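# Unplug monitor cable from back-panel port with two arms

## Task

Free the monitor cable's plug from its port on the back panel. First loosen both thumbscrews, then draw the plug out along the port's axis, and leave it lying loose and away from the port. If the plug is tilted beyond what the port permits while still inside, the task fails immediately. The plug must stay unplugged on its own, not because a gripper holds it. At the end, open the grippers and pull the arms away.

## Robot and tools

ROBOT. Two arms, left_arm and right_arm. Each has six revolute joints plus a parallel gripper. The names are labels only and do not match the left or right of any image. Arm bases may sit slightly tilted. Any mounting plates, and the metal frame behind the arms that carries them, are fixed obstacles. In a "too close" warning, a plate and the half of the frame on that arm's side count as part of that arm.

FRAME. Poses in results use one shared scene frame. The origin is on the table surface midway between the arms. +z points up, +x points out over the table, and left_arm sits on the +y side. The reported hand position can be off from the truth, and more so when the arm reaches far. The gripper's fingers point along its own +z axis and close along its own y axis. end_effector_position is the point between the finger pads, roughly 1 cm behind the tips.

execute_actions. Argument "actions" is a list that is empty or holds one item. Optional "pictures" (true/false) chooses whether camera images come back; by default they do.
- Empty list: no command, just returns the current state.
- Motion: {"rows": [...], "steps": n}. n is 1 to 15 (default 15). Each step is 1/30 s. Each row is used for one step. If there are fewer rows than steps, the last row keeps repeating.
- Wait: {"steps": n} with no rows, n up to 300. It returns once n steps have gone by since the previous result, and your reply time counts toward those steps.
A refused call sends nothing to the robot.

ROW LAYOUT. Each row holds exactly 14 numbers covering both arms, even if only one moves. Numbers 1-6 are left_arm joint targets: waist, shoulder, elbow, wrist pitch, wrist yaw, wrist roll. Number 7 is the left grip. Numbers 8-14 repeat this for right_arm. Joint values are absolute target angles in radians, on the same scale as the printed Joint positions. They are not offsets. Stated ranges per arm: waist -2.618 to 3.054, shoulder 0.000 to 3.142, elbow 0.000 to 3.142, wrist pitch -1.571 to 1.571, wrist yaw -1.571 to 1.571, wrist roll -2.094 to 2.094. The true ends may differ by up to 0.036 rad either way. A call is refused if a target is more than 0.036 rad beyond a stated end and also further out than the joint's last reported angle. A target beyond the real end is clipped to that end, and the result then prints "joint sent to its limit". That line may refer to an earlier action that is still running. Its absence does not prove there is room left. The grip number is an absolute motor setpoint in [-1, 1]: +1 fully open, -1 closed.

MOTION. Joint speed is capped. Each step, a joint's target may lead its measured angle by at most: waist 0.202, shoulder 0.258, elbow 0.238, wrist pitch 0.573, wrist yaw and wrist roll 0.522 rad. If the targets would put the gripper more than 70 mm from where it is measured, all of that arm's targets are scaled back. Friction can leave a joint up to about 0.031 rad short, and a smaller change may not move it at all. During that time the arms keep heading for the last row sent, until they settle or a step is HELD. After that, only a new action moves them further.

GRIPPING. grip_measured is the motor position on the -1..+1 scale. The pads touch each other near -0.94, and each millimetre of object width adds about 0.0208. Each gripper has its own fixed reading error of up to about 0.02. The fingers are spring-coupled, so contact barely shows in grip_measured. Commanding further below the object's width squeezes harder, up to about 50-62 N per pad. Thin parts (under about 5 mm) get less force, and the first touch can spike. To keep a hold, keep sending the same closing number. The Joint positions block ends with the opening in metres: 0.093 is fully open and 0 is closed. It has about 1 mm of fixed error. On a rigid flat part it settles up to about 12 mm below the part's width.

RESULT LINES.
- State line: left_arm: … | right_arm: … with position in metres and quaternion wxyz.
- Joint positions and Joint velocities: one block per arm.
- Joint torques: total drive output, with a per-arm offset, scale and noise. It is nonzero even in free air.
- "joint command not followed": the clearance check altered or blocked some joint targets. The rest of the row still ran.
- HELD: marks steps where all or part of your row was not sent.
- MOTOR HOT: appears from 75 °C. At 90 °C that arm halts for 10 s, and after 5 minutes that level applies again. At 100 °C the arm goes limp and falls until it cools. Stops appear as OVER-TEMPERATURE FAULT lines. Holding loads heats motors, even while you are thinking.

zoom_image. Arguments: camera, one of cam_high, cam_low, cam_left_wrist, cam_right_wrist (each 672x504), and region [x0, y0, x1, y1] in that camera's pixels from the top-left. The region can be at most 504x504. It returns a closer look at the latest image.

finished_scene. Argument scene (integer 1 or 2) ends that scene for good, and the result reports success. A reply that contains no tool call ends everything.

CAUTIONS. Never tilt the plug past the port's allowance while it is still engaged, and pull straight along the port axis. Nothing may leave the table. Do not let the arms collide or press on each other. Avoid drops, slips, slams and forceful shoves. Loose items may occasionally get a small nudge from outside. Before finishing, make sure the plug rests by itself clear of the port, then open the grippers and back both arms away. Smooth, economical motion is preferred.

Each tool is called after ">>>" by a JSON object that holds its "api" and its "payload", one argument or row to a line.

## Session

>>> {"api": "execute_actions", "payload": {
  "actions": []
}}

Scene clock: 0.00 s of 10600.00 s.
left_arm: end_effector_position=(+0.3870, +0.2120, +0.2273) grip_measured=-0.937 end_effector_quat_wxyz=(+0.266, +0.821, +0.505, -0.018) | right_arm: end_effector_position=(+0.2883, -0.0404, +0.1288) grip_measured=+0.994 end_effector_quat_wxyz=(+0.224, -0.555, +0.645, -0.475)
Joint positions: left_arm=[ 0.04   1.733  1.158 -0.658  0.418  1.86   0.   ] | right_arm=[ 1.074  2.108  0.801 -0.298  1.128 -0.245  0.093]
Joint velocities: left_arm=[-0.002  0.007 -0.017 -0.066  0.037 -0.007 -0.001] | right_arm=[ 0.012  0.012  0.012 -0.037 -0.007 -0.051 -0.   ]
Joint torques (N m, as the arm reports them, + toward a larger angle): no reading

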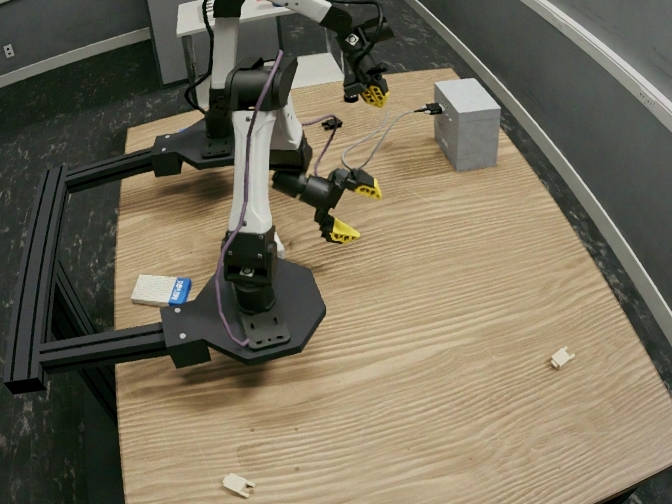

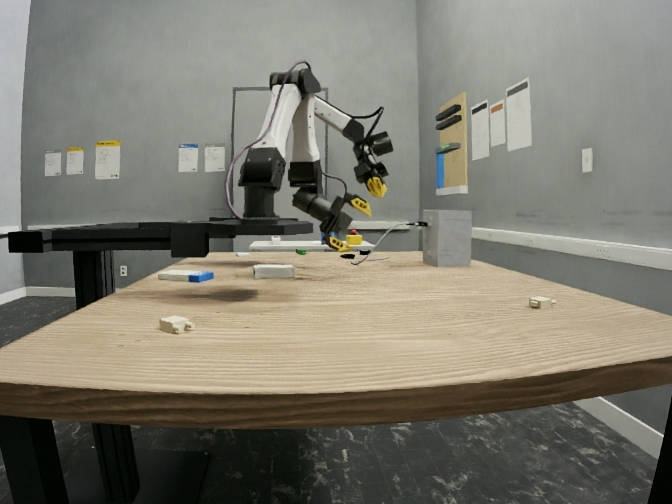

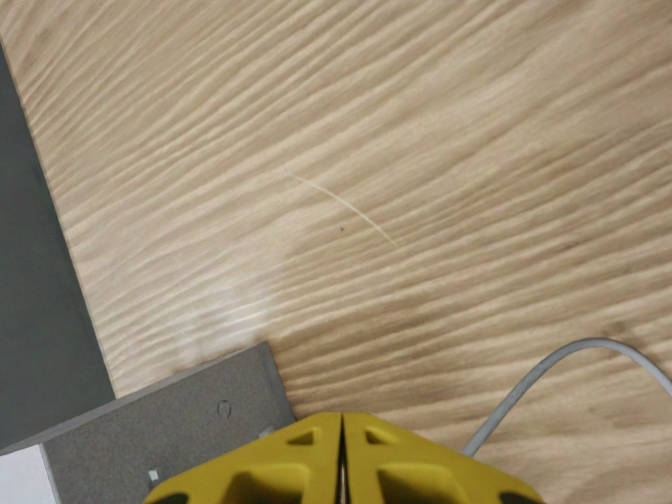

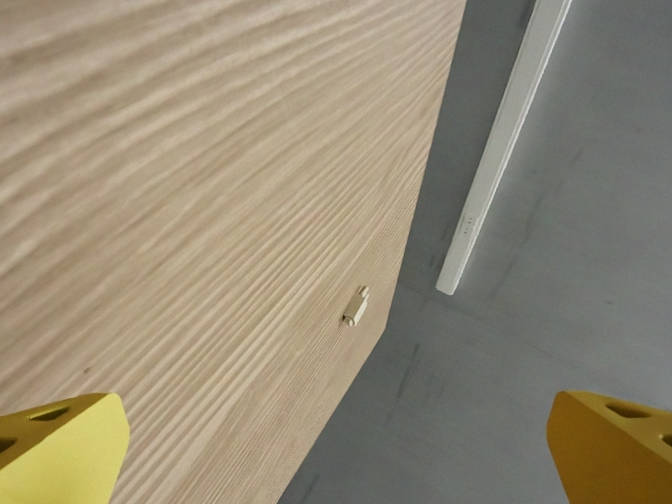

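>>> {"api": "execute_actions", "payload": {
  "actions": [
    {"rows":[[0.04,1.7,1.0,0,0,0.5,0.3,-0.4,1.5,0.7,0,0,0,1]]}
  ],
  "pictures": false
}}

>>> {"api": "execute_actions", "payload": {
  "actions": [
    {"rows":[[0.04,1.85,0.6,0.85,0,0,0.3,-0.4,0.6,0.5,0,0,0,1]]}
  ],
  "pictures": false
}}

>>> {"api": "execute_actions", "payload": {
  "actions": [
    {"steps":45}
  ]
}}

Scene clock: 3.30 s of 10600.00 s.
left_arm: end_effector_position=(+0.4829, +0.2655, +0.2518) grip_measured=+0.298 end_effector_quat_wxyz=(+0.395, +0.334, +0.852, +0.084) | right_arm: end_effector_position=(+0.4341, -0.2032, +0.2333) grip_measured=+0.994 end_effector_quat_wxyz=(+0.391, -0.036, +0.920, -0.007)
Joint positions: left_arm=[ 0.037  1.712  1.016 -0.029  0.021  0.631  0.06 ] | right_arm=[ 0.017  1.491  0.72   0.016  0.074 -0.016  0.093]
Joint velocities: left_arm=[-0.002 -0.002 -0.007  0.125 -0.037 -0.799 -0.001] | right_arm=[-2.142  0.09  -0.007 -0.081 -0.403  0.095  0.   ]
Joint torques (N m, as the arm reports them, + toward a larger angle): left_arm=[ 0.2  -9.1   6.44  2.02 -0.05 -0.09] | right_arm=[-0.05 -5.19  6.76  1.69  0.09 -0.04]
Steps of this call (steps 1 to 84: nothing new was sent; steps 85 to 99: all 15 steps of this action). Readings (joint positions):
85: left_arm=[0.037 1.724 1.126 -0.576 0.363 1.778] | right_arm=[1.050 2.076 0.779 -0.252 1.041 -0.210]
86: left_arm=[0.037 1.714 1.082 -0.463 0.292 1.677] | right_arm=[0.996 2.009 0.743 -0.209 0.927 -0.172]
88: left_arm=[0.037 1.712 1.032 -0.305 0.184 1.479] | right_arm=[0.844 1.843 0.708 -0.154 0.719 -0.114]
92: left_arm=[0.037 1.712 1.016 -0.133 0.077 1.081] | right_arm=[0.545 1.539 0.710 -0.047 0.344 -0.052]
99: the state above

Scene clock: 3.80 s of 10600.00 s.
left_arm: end_effector_position=(+0.4577, +0.2693, +0.1881) grip_measured=+0.298 end_effector_quat_wxyz=(+0.514, +0.060, +0.855, -0.034) | right_arm: end_effector_position=(+0.3203, -0.3283, +0.4420) grip_measured=+0.994 end_effector_quat_wxyz=(+0.677, +0.123, +0.717, -0.110)
Joint positions: left_arm=[0.037 1.862 0.588 0.798 0.008 0.031 0.06 ] | right_arm=[-0.404  0.582  0.513  0.032  0.014 -0.005  0.093]
Joint velocities: left_arm=[ 0.002 -0.017  0.002  0.344  0.007 -0.168 -0.001] | right_arm=[-0.032  0.066  0.007 -0.344 -0.081 -0.022 -0.   ]
Joint torques (N m, as the arm reports them, + toward a larger angle): left_arm=[ 0.32 -8.31  6.57  2.16 -0.08 -0.07] | right_arm=[-0.02  1.35  8.79  2.18  0.05 -0.01]
Steps of this call (steps 1 to 15: all 15 steps of this action). Readings (joint positions):
1: left_arm=[0.037 1.722 0.975 0.077 0.020 0.544] | right_arm=[-0.056 1.466 0.691 0.033 0.064 -0.015]
2: left_arm=[0.037 1.739 0.917 0.219 0.017 0.443] | right_arm=[-0.128 1.401 0.635 0.033 0.055 -0.013]
4: left_arm=[0.037 1.794 0.776 0.456 0.013 0.286] | right_arm=[-0.283 1.230 0.537 0.002 0.041 -0.010]
8: left_arm=[0.037 1.868 0.596 0.629 0.010 0.121] | right_arm=[-0.404 0.875 0.497 -0.025 0.038 -0.005]
15: the state above

Scene clock: 5.30 s of 10600.00 s.
left_arm: end_effector_position=(+0.4623, +0.2690, +0.1974) grip_measured=+0.298 end_effector_quat_wxyz=(+0.532, +0.049, +0.845, -0.041) | right_arm: end_effector_position=(+0.3211, -0.3274, +0.4334) grip_measured=+0.994 end_effector_quat_wxyz=(+0.665, +0.123, +0.729, -0.106)
Joint positions: left_arm=[0.037 1.862 0.588 0.841 0.008 0.008 0.06 ] | right_arm=[-0.404  0.588  0.513  0.003  0.008 -0.005  0.093]
Joint velocities: left_arm=[ 0.022 -0.012 -0.007 -0.037 -0.022 -0.022 -0.   ] | right_arm=[-0.002 -0.002 -0.007 -0.037  0.007  0.022  0.001]
Joint torques (N m, as the arm reports them, + toward a larger angle): left_arm=[ 0.26 -8.37  6.53  2.33 -0.09 -0.08] | right_arm=[-0.13  1.23  9.3   2.1   0.03  0.02]
Steps of this call (steps 1 to 30: the robot went on to your last target; steps 31 to 45: nothing new was sent). Readings (joint positions):
1: left_arm=[0.037 1.862 0.588 0.809 0.008 0.027] | right_arm=[-0.404 0.584 0.513 0.024 0.013 -0.005]
2: left_arm=[0.037 1.862 0.588 0.816 0.008 0.023] | right_arm=[-0.404 0.587 0.513 0.019 0.012 -0.005]
4: left_arm=[0.037 1.862 0.588 0.826 0.008 0.018] | right_arm=[-0.404 0.588 0.513 0.011 0.011 -0.005]
8: left_arm=[0.037 1.862 0.588 0.836 0.008 0.012] | right_arm=[-0.404 0.588 0.513 0.006 0.009 -0.005]
45: the state above
All arms were judged still, so your last target was given up. Only a new action makes them travel on or press farther. Fingers that are still opening or closing keep moving.

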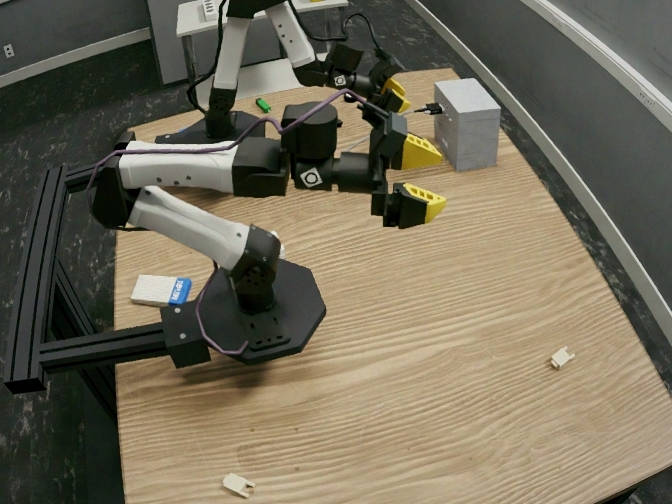

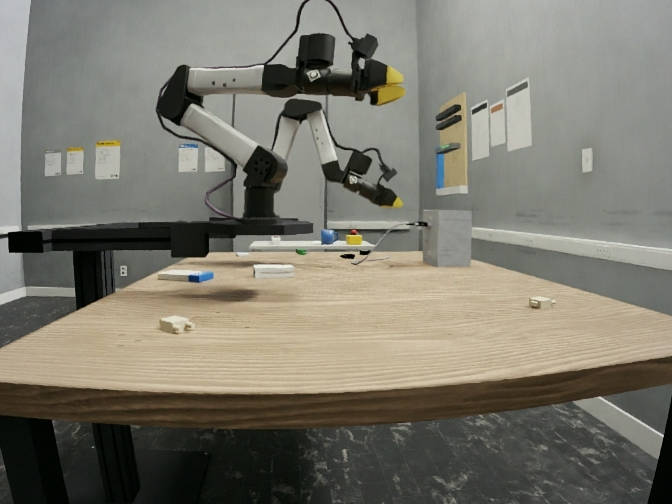

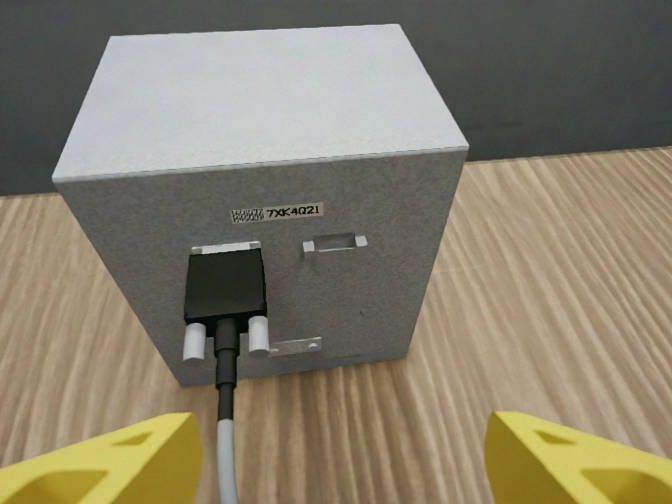

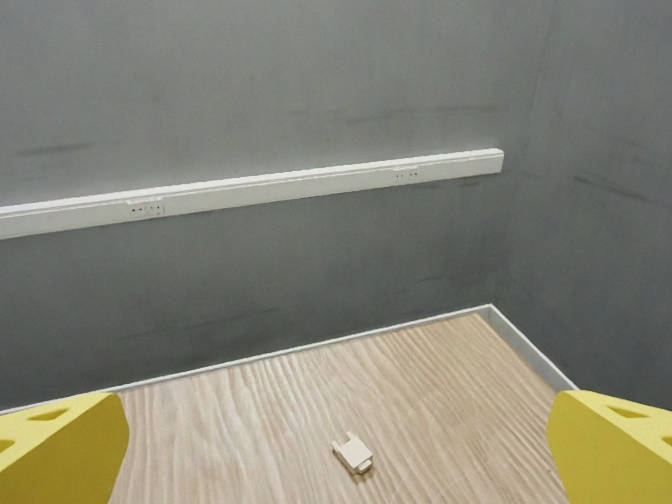

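>>> {"api": "execute_actions", "payload": {
  "actions": [
    {"rows":[[-0.17,1.95,0.65,1.2,-0.55,1.5,-0.5,-0.9,0.6,0.5,0,0,0,1]]}
  ],
  "pictures": false
}}

>>> {"api": "execute_actions", "payload": {
  "actions": [
    {"rows":[[-0.17,2.5,0.85,1.5,-0.55,1.5,-0.5,-0.9,0.6,0.5,0,0,0,1]]}
  ],
  "pictures": false
}}

>>> {"api": "execute_actions", "payload": {
  "actions": [
    {"steps":25}
  ]
}}

>>> {"api": "zoom_image", "payload": {
  "camera": "cam_low",
  "region": [340,170,480,275]
}}

Scene clock: 9.57 s of 10600.00 s.
left_arm: end_effector_position=(+0.4791, +0.2552, +0.2602) grip_measured=-0.497 end_effector_quat_wxyz=(+0.467, +0.418, +0.624, +0.465) | right_arm: end_effector_position=(+0.2452, -0.4464, +0.4320) grip_measured=+0.994 end_effector_quat_wxyz=(+0.616, +0.293, +0.680, -0.267)
Joint positions: left_arm=[-0.177  1.939  0.631  1.181 -0.522  1.326  0.021] | right_arm=[-0.895  0.588  0.513  0.002  0.007 -0.004  0.093]
Joint velocities: left_arm=[ 0.012  0.012  0.002  0.037 -0.183  1.136 -0.001] | right_arm=[-0.012 -0.017 -0.012 -0.066  0.037  0.051 -0.002]
Joint torques (N m, as the arm reports them, + toward a larger angle): left_arm=[ 0.52 -7.03  7.01  2.29 -0.1   0.  ] | right_arm=[-0.89  1.02  9.02  2.14  0.06 -0.05]
Steps of this call (steps 1 to 90: nothing new was sent; then 0.77 s passed at rest; steps 91 to 105: all 15 steps of this action). Readings (joint positions):
91: left_arm=[0.009 1.876 0.590 0.887 -0.084 0.089] | right_arm=[-0.439 0.588 0.513 0.003 -0.009 -0.005]
92: left_arm=[-0.040 1.902 0.603 0.947 -0.187 0.189] | right_arm=[-0.512 0.588 0.513 0.003 -0.011 -0.005]
94: left_arm=[-0.137 1.934 0.626 1.034 -0.310 0.388] | right_arm=[-0.665 0.588 0.513 0.002 -0.008 -0.005]
98: left_arm=[-0.183 1.939 0.631 1.133 -0.435 0.787] | right_arm=[-0.883 0.588 0.513 0.002 0.006 -0.004]
105: the state above

Scene clock: 10.07 s of 10600.00 s.
left_arm: end_effector_position=(+0.5061, +0.2461, +0.1232) grip_measured=-0.497 end_effector_quat_wxyz=(+0.396, +0.485, +0.601, +0.497) | right_arm: end_effector_position=(+0.2452, -0.4464, +0.4320) grip_measured=+0.994 end_effector_quat_wxyz=(+0.616, +0.293, +0.680, -0.267)
Joint positions: left_arm=[-0.175  2.517  0.852  1.463 -0.541  1.485  0.021] | right_arm=[-0.895  0.588  0.513  0.002  0.007 -0.004  0.093]
Joint velocities: left_arm=[ 0.017 -0.115  0.002  0.271  0.081  0.095  0.001] | right_arm=[-0.002 -0.007 -0.032 -0.081  0.037 -0.022  0.   ]
Joint torques (N m, as the arm reports them, + toward a larger angle): left_arm=[  0.37 -11.18   3.15   2.23  -0.14   0.07] | right_arm=[-0.94  1.19  8.94  2.09  0.04  0.02]
Steps of this call (steps 1 to 15: all 15 steps of this action). Readings (joint positions):
1: left_arm=[-0.177 1.978 0.661 1.231 -0.533 1.360] | right_arm=[-0.895 0.588 0.513 0.002 0.007 -0.004]
2: left_arm=[-0.175 2.057 0.733 1.300 -0.538 1.386] | right_arm=[-0.895 0.588 0.513 0.002 0.007 -0.004]
4: left_arm=[-0.175 2.215 0.839 1.399 -0.537 1.422] | right_arm=[-0.895 0.588 0.513 0.002 0.007 -0.004]
8: left_arm=[-0.175 2.459 0.857 1.446 -0.538 1.460] | right_arm=[-0.895 0.588 0.513 0.002 0.007 -0.004]
15: the state above

Scene clock: 10.90 s of 10600.00 s.
left_arm: end_effector_position=(+0.5079, +0.2458, +0.1317) grip_measured=-0.497 end_effector_quat_wxyz=(+0.407, +0.476, +0.596, +0.503) | right_arm: end_effector_position=(+0.2452, -0.4464, +0.4320) grip_measured=+0.994 end_effector_quat_wxyz=(+0.616, +0.293, +0.680, -0.267)
Joint positions: left_arm=[-0.175  2.512  0.852  1.491 -0.542  1.491  0.021] | right_arm=[-0.895  0.588  0.513  0.002  0.007 -0.004  0.093]
Joint velocities: left_arm=[ 0.007 -0.007  0.002 -0.066 -0.007 -0.081  0.   ] | right_arm=[-0.007 -0.002  0.007 -0.007  0.022  0.022 -0.001]
Joint torques (N m, as the arm reports them, + toward a larger angle): left_arm=[  0.39 -11.11   3.13   2.31  -0.13   0.06] | right_arm=[-0.83  1.12  9.11  2.18 -0.01 -0.04]
Steps of this call (steps 1 to 25: the robot went on to your last target). Readings (joint positions):
1: left_arm=[-0.175 2.515 0.852 1.470 -0.542 1.487] | right_arm=[-0.895 0.588 0.513 0.002 0.007 -0.004]
2: left_arm=[-0.175 2.513 0.852 1.476 -0.542 1.487] | right_arm=[-0.895 0.588 0.513 0.002 0.007 -0.004]
4: left_arm=[-0.175 2.512 0.852 1.484 -0.542 1.489] | right_arm=[-0.895 0.588 0.513 0.002 0.007 -0.004]
8: left_arm=[-0.175 2.512 0.852 1.489 -0.542 1.490] | right_arm=[-0.895 0.588 0.513 0.002 0.007 -0.004]
25: the state above

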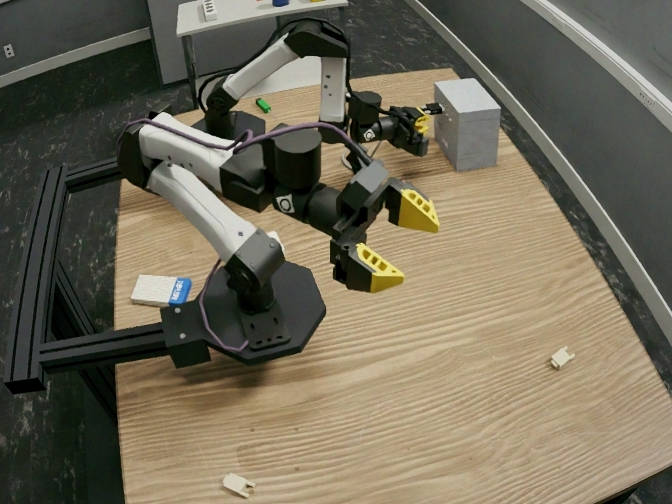

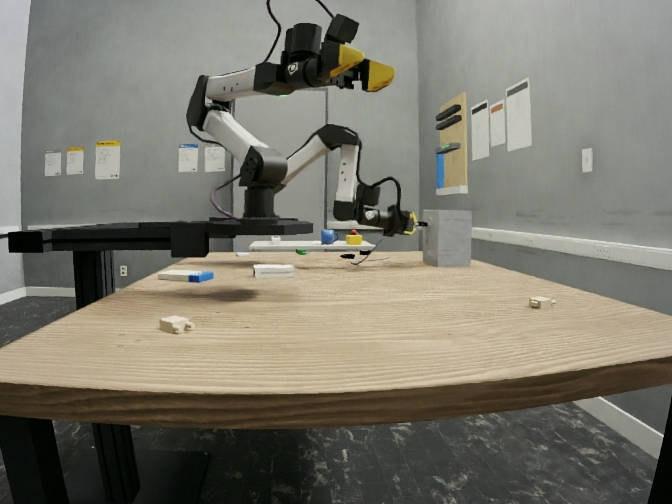

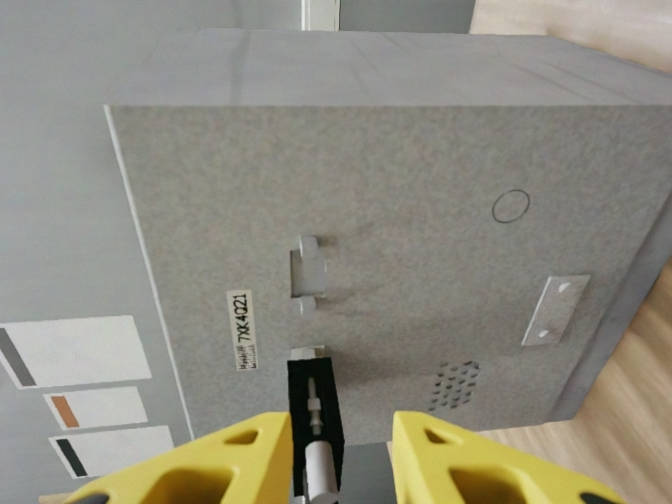

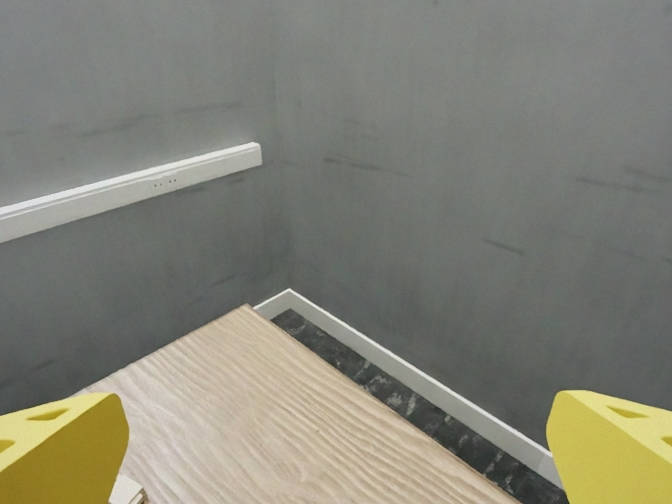

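Region (340, 170, 480, 275) of cam_low's 672x504 image, scaled by 3.600, with more detail than that image has; it fills the top 378 rows of this view, and the rest is white.

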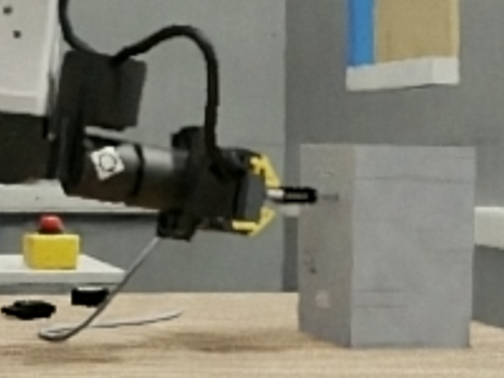

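Raise about 5 mm and move partway in.

>>> {"api": "execute_actions", "payload": {
  "actions": [
    {"rows":[[-0.15,2.5,0.85,1.525,-0.55,1.5,-0.5,-0.9,0.6,0.5,0,0,0,1],[-0.135,2.5,0.85,1.525,-0.55,1.5,-0.5,-0.9,0.6,0.5,0,0,0,1],[-0.12,2.5,0.85,1.525,-0.55,1.5,-0.5,-0.9,0.6,0.5,0,0,0,1]]}
  ]
}}

>>> {"api": "zoom_image", "payload": {
  "camera": "cam_high",
  "region": [370,70,470,150]
}}

Scene clock: 13.63 s of 10600.00 s.
left_arm: end_effector_position=(+0.5120, +0.2736, +0.1365) grip_measured=-0.497 end_effector_quat_wxyz=(+0.399, +0.451, +0.607, +0.518) | right_arm: end_effector_position=(+0.2452, -0.4464, +0.4320) grip_measured=+0.994 end_effector_quat_wxyz=(+0.616, +0.293, +0.680, -0.267)
Joint positions: left_arm=[-0.12   2.512  0.852  1.516 -0.547  1.491  0.021] | right_arm=[-0.895  0.588  0.513  0.002  0.007 -0.004  0.093]
Joint velocities: left_arm=[-0.007  0.012 -0.002 -0.007  0.007 -0.022  0.   ] | right_arm=[ 0.007 -0.017  0.012  0.081  0.051 -0.007  0.   ]
Joint torques (N m, as the arm reports them, + toward a larger angle): left_arm=[ -0.09 -11.09   3.08   2.33  -0.07   0.06] | right_arm=[-0.8   1.18  8.99  2.13  0.04  0.01]
Steps of this call (steps 1 to 15: the robot went on to your last target; steps 16 to 67: nothing new was sent; steps 68 to 82: all 15 steps of this action). Readings (joint positions):
68: left_arm=[-0.174 2.512 0.852 1.494 -0.542 1.491] | right_arm=[-0.895 0.588 0.513 0.002 0.007 -0.004]
69: left_arm=[-0.169 2.512 0.852 1.498 -0.542 1.491] | right_arm=[-0.895 0.588 0.513 0.002 0.007 -0.004]
71: left_arm=[-0.150 2.512 0.852 1.505 -0.542 1.491] | right_arm=[-0.895 0.588 0.513 0.002 0.007 -0.004]
75: left_arm=[-0.121 2.512 0.852 1.512 -0.546 1.491] | right_arm=[-0.895 0.588 0.513 0.002 0.007 -0.004]
82: the state above

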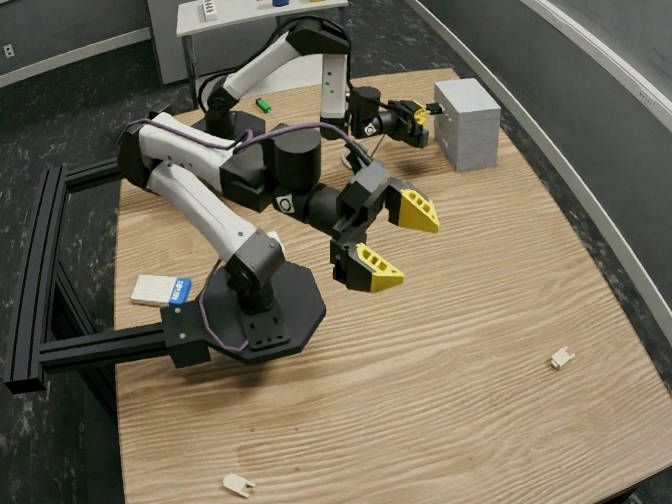

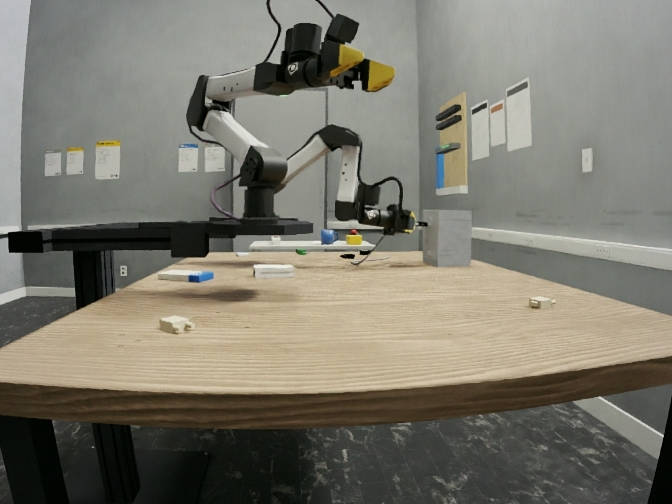

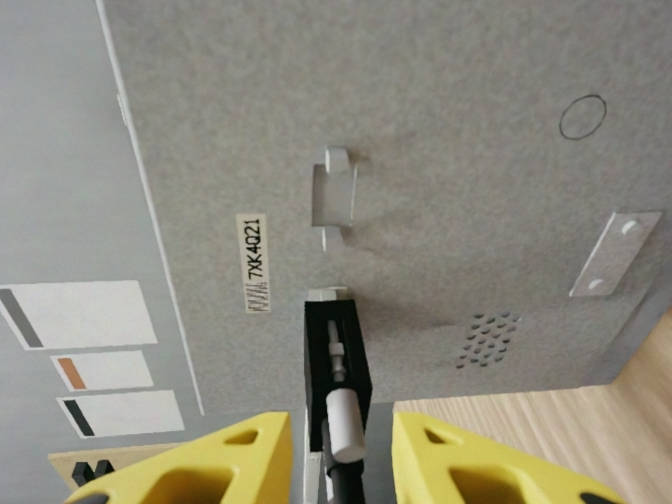

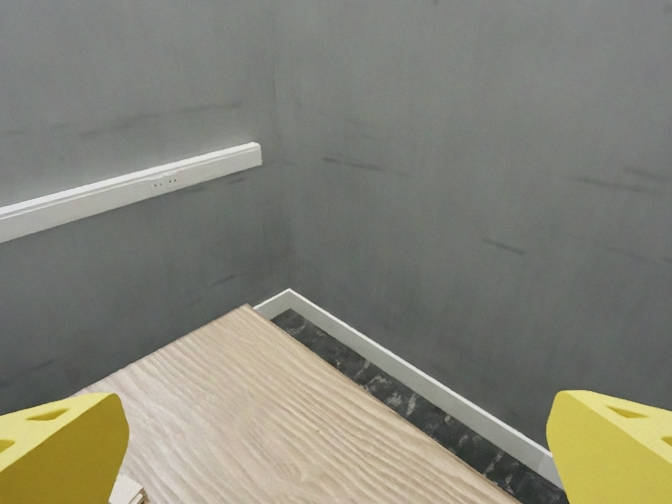

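Region (370, 70, 470, 150) of cam_high's 672x504 image, scaled by 5.040, with more detail than that image has; it fills the top 403 rows of this view, and the rest is white.

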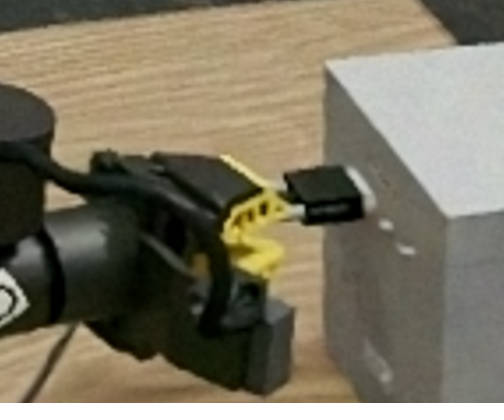

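Rolling to 0.7 to measure the lateral offset.

>>> {"api": "execute_actions", "payload": {
  "actions": [
    {"rows":[[-0.12,2.5,0.85,1.52,-0.55,0.75,-0.5,-0.9,0.6,0.5,0,0,0,1]]}
  ]
}}

Scene clock: 15.37 s of 10600.00 s.
left_arm: end_effector_position=(+0.5120, +0.2736, +0.1366) grip_measured=-0.497 end_effector_quat_wxyz=(+0.554, +0.214, +0.725, +0.349) | right_arm: end_effector_position=(+0.2452, -0.4464, +0.4320) grip_measured=+0.994 end_effector_quat_wxyz=(+0.616, +0.293, +0.680, -0.267)
Joint positions: left_arm=[-0.12   2.512  0.852  1.516 -0.547  0.788  0.021] | right_arm=[-0.895  0.588  0.513  0.002  0.007 -0.004  0.093]
Joint velocities: left_arm=[ 0.002 -0.007  0.002  0.037  0.037 -0.183 -0.001] | right_arm=[ 0.002  0.012 -0.012  0.037 -0.007 -0.066  0.001]
Joint torques (N m, as the arm reports them, + toward a larger angle): left_arm=[  0.01 -11.03   3.16   2.25  -0.07  -0.11] | right_arm=[-0.92  0.85  8.81  2.19  0.01  0.06]
Steps of this call (steps 1 to 15: the robot went on to your last target; steps 16 to 37: nothing new was sent; steps 38 to 52: all 15 steps of this action). Readings (joint positions):
38: left_arm=[-0.120 2.512 0.852 1.516 -0.547 1.409] | right_arm=[-0.895 0.588 0.513 0.002 0.007 -0.004]
39: left_arm=[-0.120 2.512 0.852 1.516 -0.547 1.309] | right_arm=[-0.895 0.588 0.513 0.002 0.007 -0.004]
41: left_arm=[-0.120 2.512 0.852 1.516 -0.547 1.120] | right_arm=[-0.895 0.588 0.513 0.002 0.007 -0.004]
45: left_arm=[-0.120 2.512 0.852 1.516 -0.547 0.905] | right_arm=[-0.895 0.588 0.513 0.002 0.007 -0.004]
52: the state above

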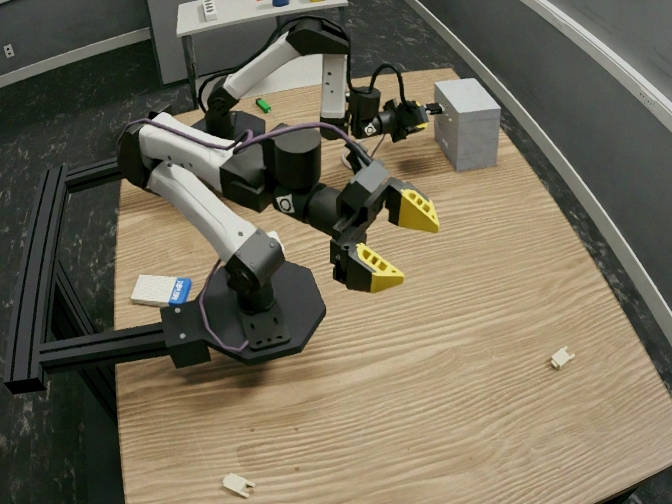

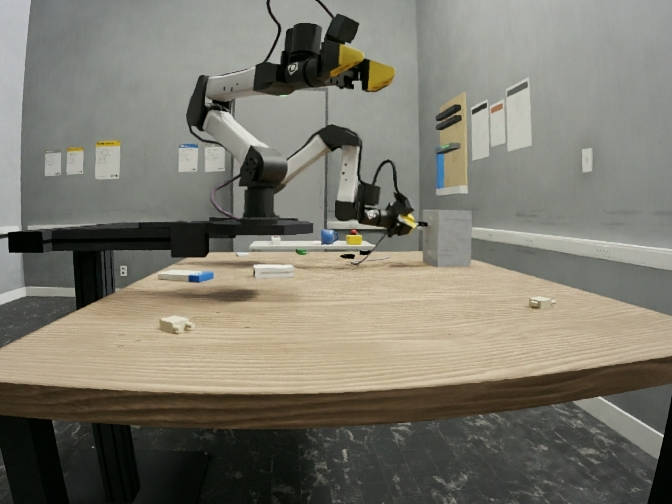

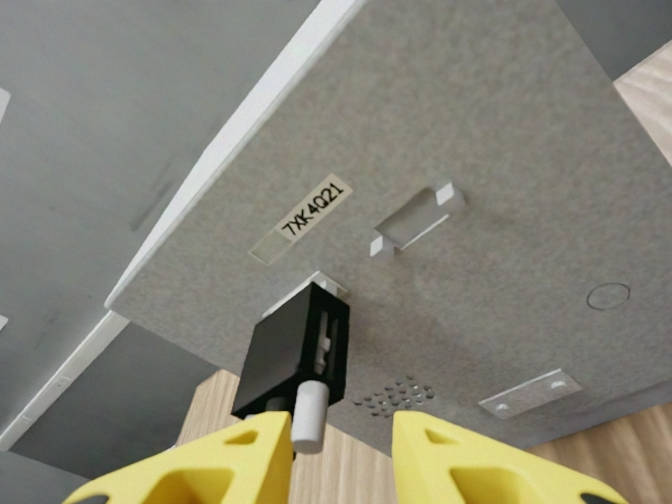

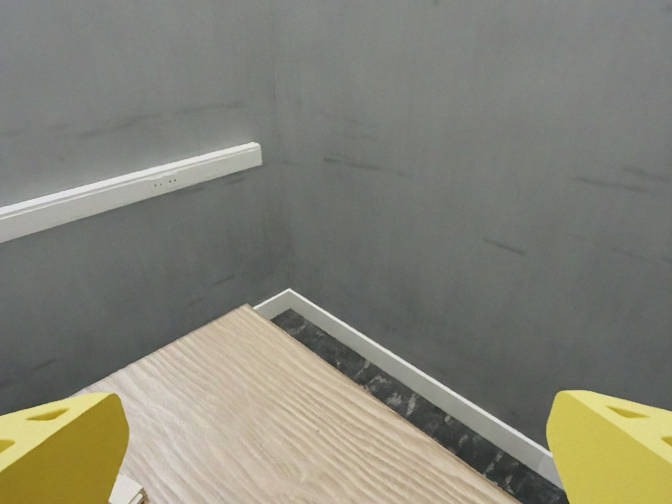

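>>> {"api": "execute_actions", "payload": {
  "actions": [
    {"rows":[[-0.105,2.5,0.87,1.5,-0.6,0.8,-0.5,-0.9,0.6,0.5,0,0,0,1],[-0.09,2.5,0.87,1.5,-0.6,0.8,-0.5,-0.9,0.6,0.5,0,0,0,1],[-0.09,2.5,0.87,1.5,-0.6,0.8,-0.5,-0.9,0.6,0.5,0,0,0,1],[-0.09,2.5,0.89,1.47,-0.6,0.8,-0.5,-0.9,0.6,0.5,0,0,0,1],[-0.09,2.5,0.912,1.455,-0.6,0.8,-0.55,-0.9,0.6,0.5,0,0,0,1]]}
  ]
}}

Scene clock: 18.93 s of 10600.00 s.
left_arm: end_effector_position=(+0.5199, +0.2886, +0.1372) grip_measured=-0.547 end_effector_quat_wxyz=(+0.539, +0.195, +0.731, +0.370) | right_arm: end_effector_position=(+0.2452, -0.4464, +0.4320) grip_measured=+0.994 end_effector_quat_wxyz=(+0.616, +0.293, +0.680, -0.267)
Joint positions: left_arm=[-0.099  2.512  0.891  1.471 -0.59   0.79   0.019] | right_arm=[-0.895  0.588  0.513  0.002  0.007 -0.004  0.093]
Joint velocities: left_arm=[-0.017 -0.007 -0.007 -0.051 -0.066  0.022 -0.   ] | right_arm=[-0.012 -0.002 -0.002  0.051 -0.007  0.022 -0.   ]
Joint torques (N m, as the arm reports them, + toward a larger angle): left_arm=[  0.61 -11.32   5.17   2.06  -0.12   0.06] | right_arm=[-1.01  1.25  8.73  2.14  0.07 -0.02]
Steps of this call (steps 1 to 30: the robot went on to your last target; steps 31 to 90: nothing new was sent; then 0.07 s passed at rest; steps 91 to 105: all 15 steps of this action). Readings (joint positions):
91: left_arm=[-0.120 2.512 0.852 1.516 -0.553 0.763] | right_arm=[-0.895 0.588 0.513 0.002 0.007 -0.004]
92: left_arm=[-0.118 2.512 0.852 1.515 -0.559 0.769] | right_arm=[-0.895 0.588 0.513 0.002 0.007 -0.004]
94: left_arm=[-0.108 2.512 0.854 1.510 -0.571 0.777] | right_arm=[-0.895 0.588 0.513 0.002 0.007 -0.004]
98: left_arm=[-0.099 2.512 0.886 1.485 -0.583 0.786] | right_arm=[-0.895 0.588 0.513 0.002 0.007 -0.004]
105: the state above

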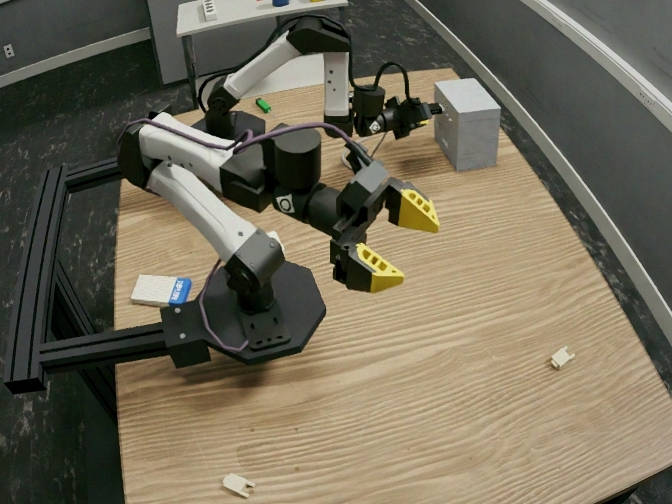

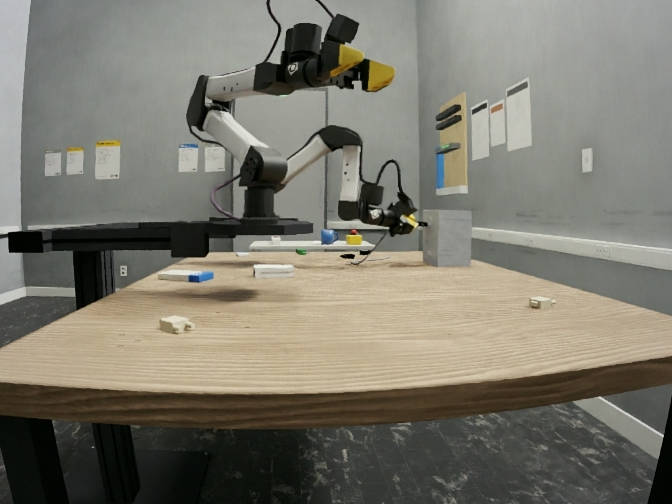

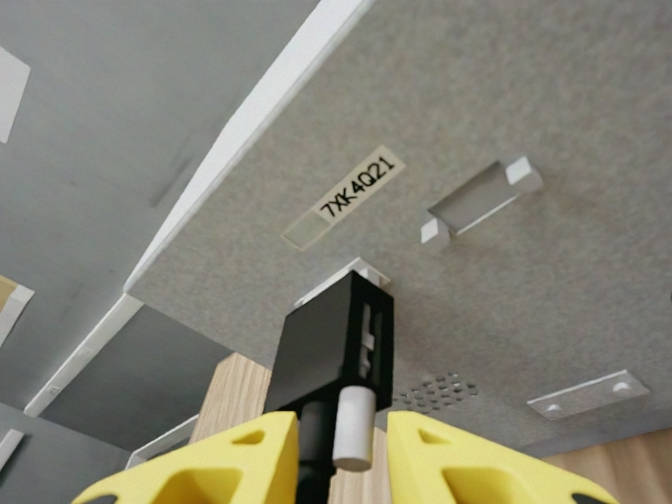

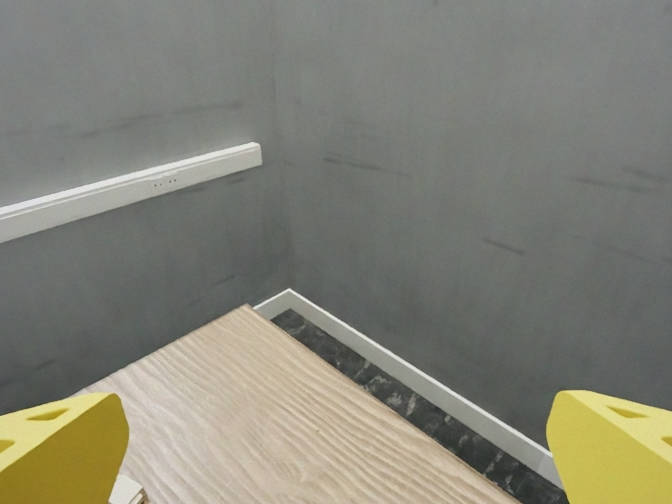

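A few mm deeper and lower, then a test stroke.

>>> {"api": "execute_actions", "payload": {
  "actions": [
    {"rows":[[-0.1,2.51,0.925,1.43,-0.59,1.95,-0.6,-0.9,0.6,0.5,0,0,0,1]]}
  ]
}}

>>> {"api": "execute_actions", "payload": {
  "actions": [
    {"rows":[[-0.1,2.51,0.91,1.44,-0.59,1.9,-0.95,-0.9,0.6,0.5,0,0,0,1],[-0.1,2.51,0.91,1.44,-0.59,0.5,-0.95,-0.9,0.6,0.5,0,0,0,1]]}
  ]
}}

>>> {"api": "execute_actions", "payload": {
  "actions": [
    {"rows":[[-0.1,2.51,0.91,1.44,-0.59,0.6,-0.62,-0.9,0.6,0.5,0,0,0,1],[-0.1,2.51,0.91,1.44,-0.59,1.9,-0.62,-0.9,0.6,0.5,0,0,0,1]]}
  ],
  "pictures": false
}}

Scene clock: 24.13 s of 10600.00 s.
left_arm: end_effector_position=(+0.5216, +0.2867, +0.1299) grip_measured=-0.597 end_effector_quat_wxyz=(+0.267, +0.553, +0.531, +0.584) | right_arm: end_effector_position=(+0.2452, -0.4464, +0.4320) grip_measured=+0.994 end_effector_quat_wxyz=(+0.616, +0.293, +0.680, -0.267)
Joint positions: left_arm=[-0.1    2.512  0.903  1.423 -0.583  1.858  0.017] | right_arm=[-0.895  0.588  0.513  0.002  0.007 -0.004  0.093]
Joint velocities: left_arm=[-0.007  0.007 -0.002 -0.007  0.007  0.491  0.   ] | right_arm=[ 0.007 -0.002 -0.032  0.007 -0.037 -0.051  0.   ]
Joint torques (N m, as the arm reports them, + toward a larger angle): left_arm=[ -0.14 -10.71   5.4    2.38  -0.17   0.13] | right_arm=[-0.9   1.14  8.88  2.09  0.02 -0.03]
Steps of this call (steps 1 to 15: the robot went on to your last target; steps 16 to 90: nothing new was sent; then 1.70 s passed at rest; steps 91 to 105: all 15 steps of this action). Readings (joint positions):
91: left_arm=[-0.099 2.512 0.893 1.469 -0.590 0.874] | right_arm=[-0.895 0.588 0.513 0.002 0.007 -0.004]
92: left_arm=[-0.099 2.512 0.897 1.463 -0.590 0.974] | right_arm=[-0.895 0.588 0.513 0.002 0.007 -0.004]
94: left_arm=[-0.099 2.512 0.902 1.455 -0.590 1.173] | right_arm=[-0.895 0.588 0.513 0.002 0.007 -0.004]
98: left_arm=[-0.099 2.512 0.903 1.446 -0.590 1.562] | right_arm=[-0.895 0.588 0.513 0.002 0.007 -0.004]
105: the state above

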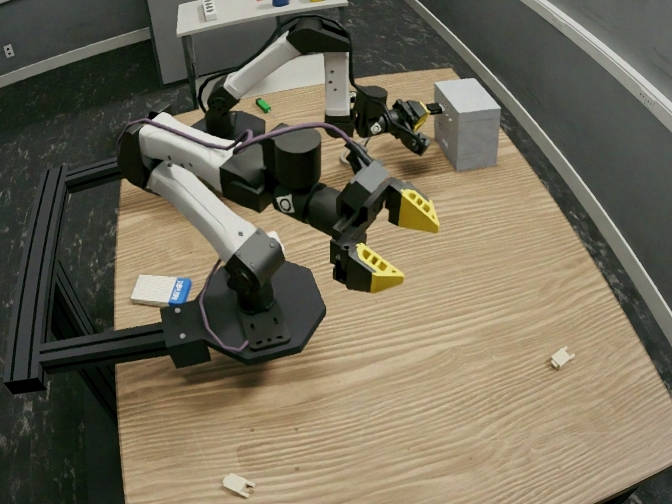

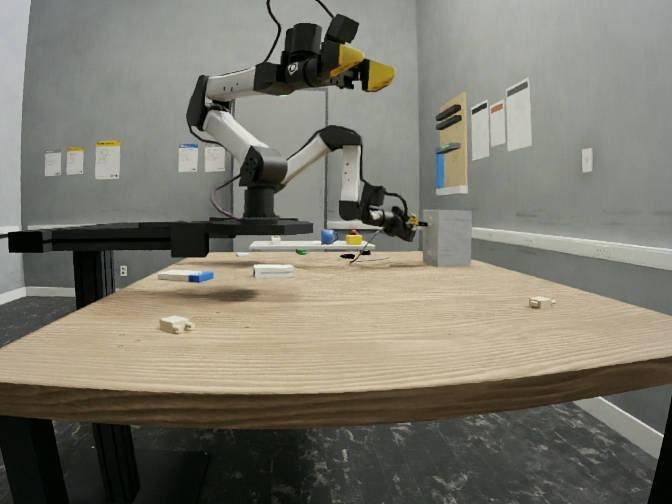

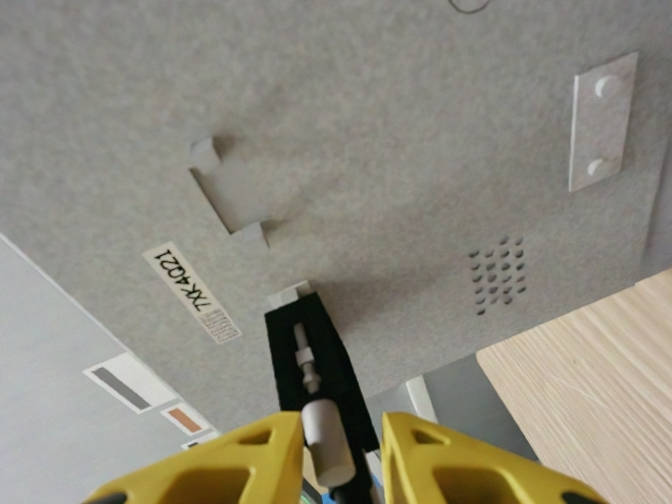

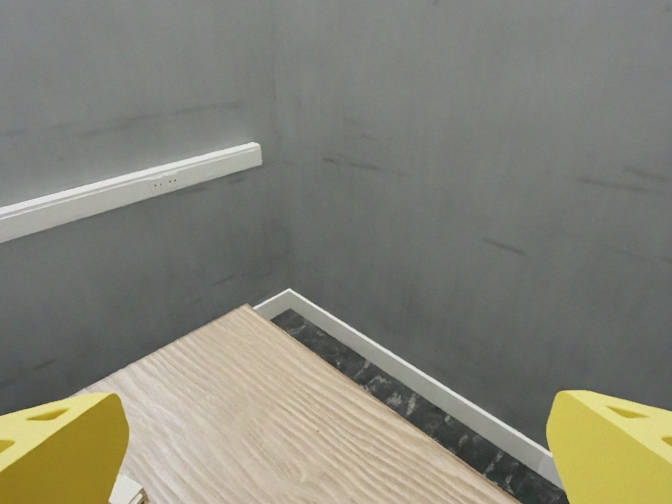

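Scene clock: 24.63 s of 10600.00 s.
left_arm: end_effector_position=(+0.5225, +0.2870, +0.1358) grip_measured=-0.935 end_effector_quat_wxyz=(+0.556, +0.156, +0.743, +0.337) | right_arm: end_effector_position=(+0.2452, -0.4464, +0.4320) grip_measured=+0.994 end_effector_quat_wxyz=(+0.616, +0.293, +0.680, -0.267)
Joint positions: left_arm=[-0.1    2.511  0.903  1.448 -0.588  0.676  0.   ] | right_arm=[-0.895  0.588  0.513  0.002  0.007 -0.004  0.093]
Joint velocities: left_arm=[-0.007 -0.007  0.007  0.051  0.007 -0.886  0.   ] | right_arm=[-0.002 -0.007  0.017 -0.051 -0.022 -0.037 -0.   ]
Joint torques (N m, as the arm reports them, + toward a larger angle): left_arm=[  0.05 -10.67   4.1    2.1   -0.12  -0.38] | right_arm=[-0.86  1.14  8.81  2.16  0.01 -0.01]
Steps of this call (steps 1 to 15: all 15 steps of this action). Readings (joint positions):
1: left_arm=[-0.100 2.512 0.903 1.425 -0.582 1.866] | right_arm=[-0.895 0.588 0.513 0.002 0.007 -0.004]
2: left_arm=[-0.100 2.511 0.903 1.428 -0.580 1.783] | right_arm=[-0.895 0.588 0.513 0.002 0.007 -0.004]
4: left_arm=[-0.100 2.511 0.903 1.433 -0.578 1.583] | right_arm=[-0.895 0.588 0.513 0.002 0.007 -0.004]
8: left_arm=[-0.100 2.511 0.903 1.440 -0.579 1.189] | right_arm=[-0.895 0.588 0.513 0.002 0.007 -0.004]
15: the state above

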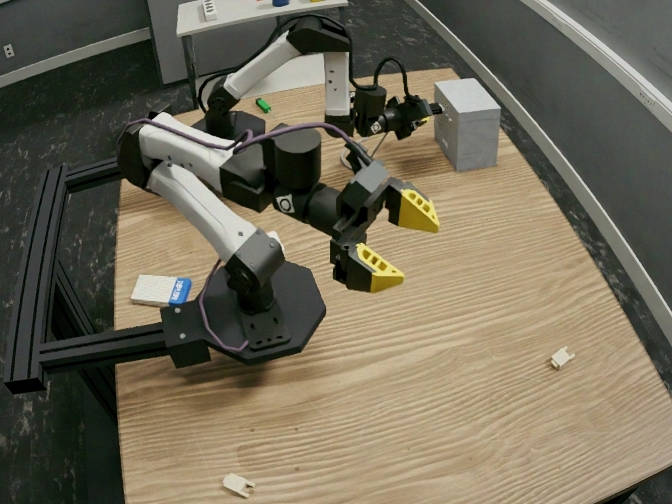

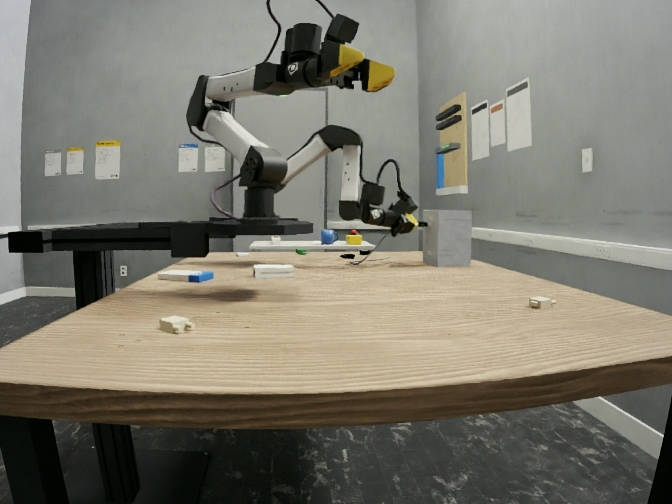

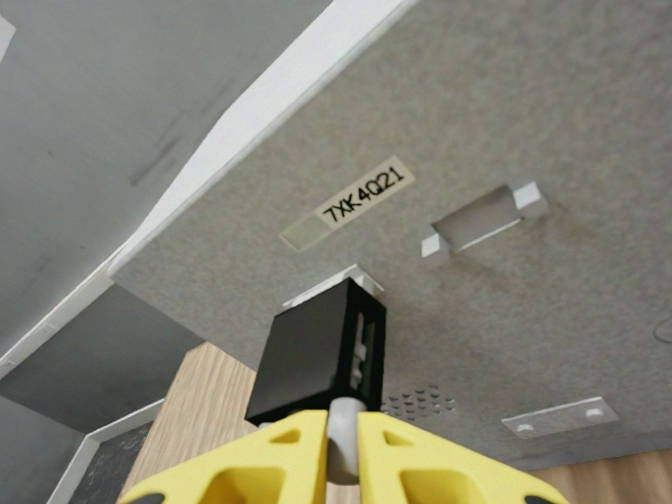

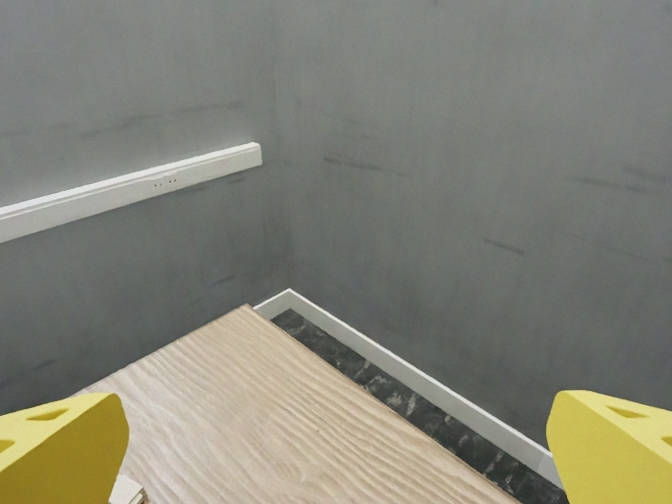

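Scene clock: 25.13 s of 10600.00 s.
left_arm: end_effector_position=(+0.5224, +0.2866, +0.1349) grip_measured=-0.622 end_effector_quat_wxyz=(+0.298, +0.522, +0.553, +0.576) | right_arm: end_effector_position=(+0.2452, -0.4464, +0.4320) grip_measured=+0.994 end_effector_quat_wxyz=(+0.616, +0.293, +0.680, -0.267)
Joint positions: left_arm=[-0.1    2.511  0.903  1.444 -0.586  1.771  0.015] | right_arm=[-0.895  0.588  0.513  0.002  0.007 -0.004  0.093]
Joint velocities: left_arm=[ 0.007 -0.002  0.007 -0.051 -0.007  0.769 -0.   ] | right_arm=[-0.012 -0.012  0.017  0.007  0.022  0.022  0.001]
Joint torques (N m, as the arm reports them, + toward a larger angle): left_arm=[ -0.07 -10.55   4.15   2.21  -0.09   0.09] | right_arm=[-0.81  0.99  8.87  2.18  0.04 -0.07]
Steps of this call (steps 1 to 15: all 15 steps of this action). Readings (joint positions):
1: left_arm=[-0.100 2.511 0.903 1.450 -0.586 0.662] | right_arm=[-0.895 0.588 0.513 0.002 0.007 -0.004]
2: left_arm=[-0.100 2.511 0.903 1.452 -0.586 0.742] | right_arm=[-0.895 0.588 0.513 0.002 0.007 -0.004]
4: left_arm=[-0.100 2.511 0.903 1.449 -0.586 0.941] | right_arm=[-0.895 0.588 0.513 0.002 0.007 -0.004]
8: left_arm=[-0.100 2.511 0.903 1.448 -0.586 1.339] | right_arm=[-0.895 0.588 0.513 0.002 0.007 -0.004]
15: the state above


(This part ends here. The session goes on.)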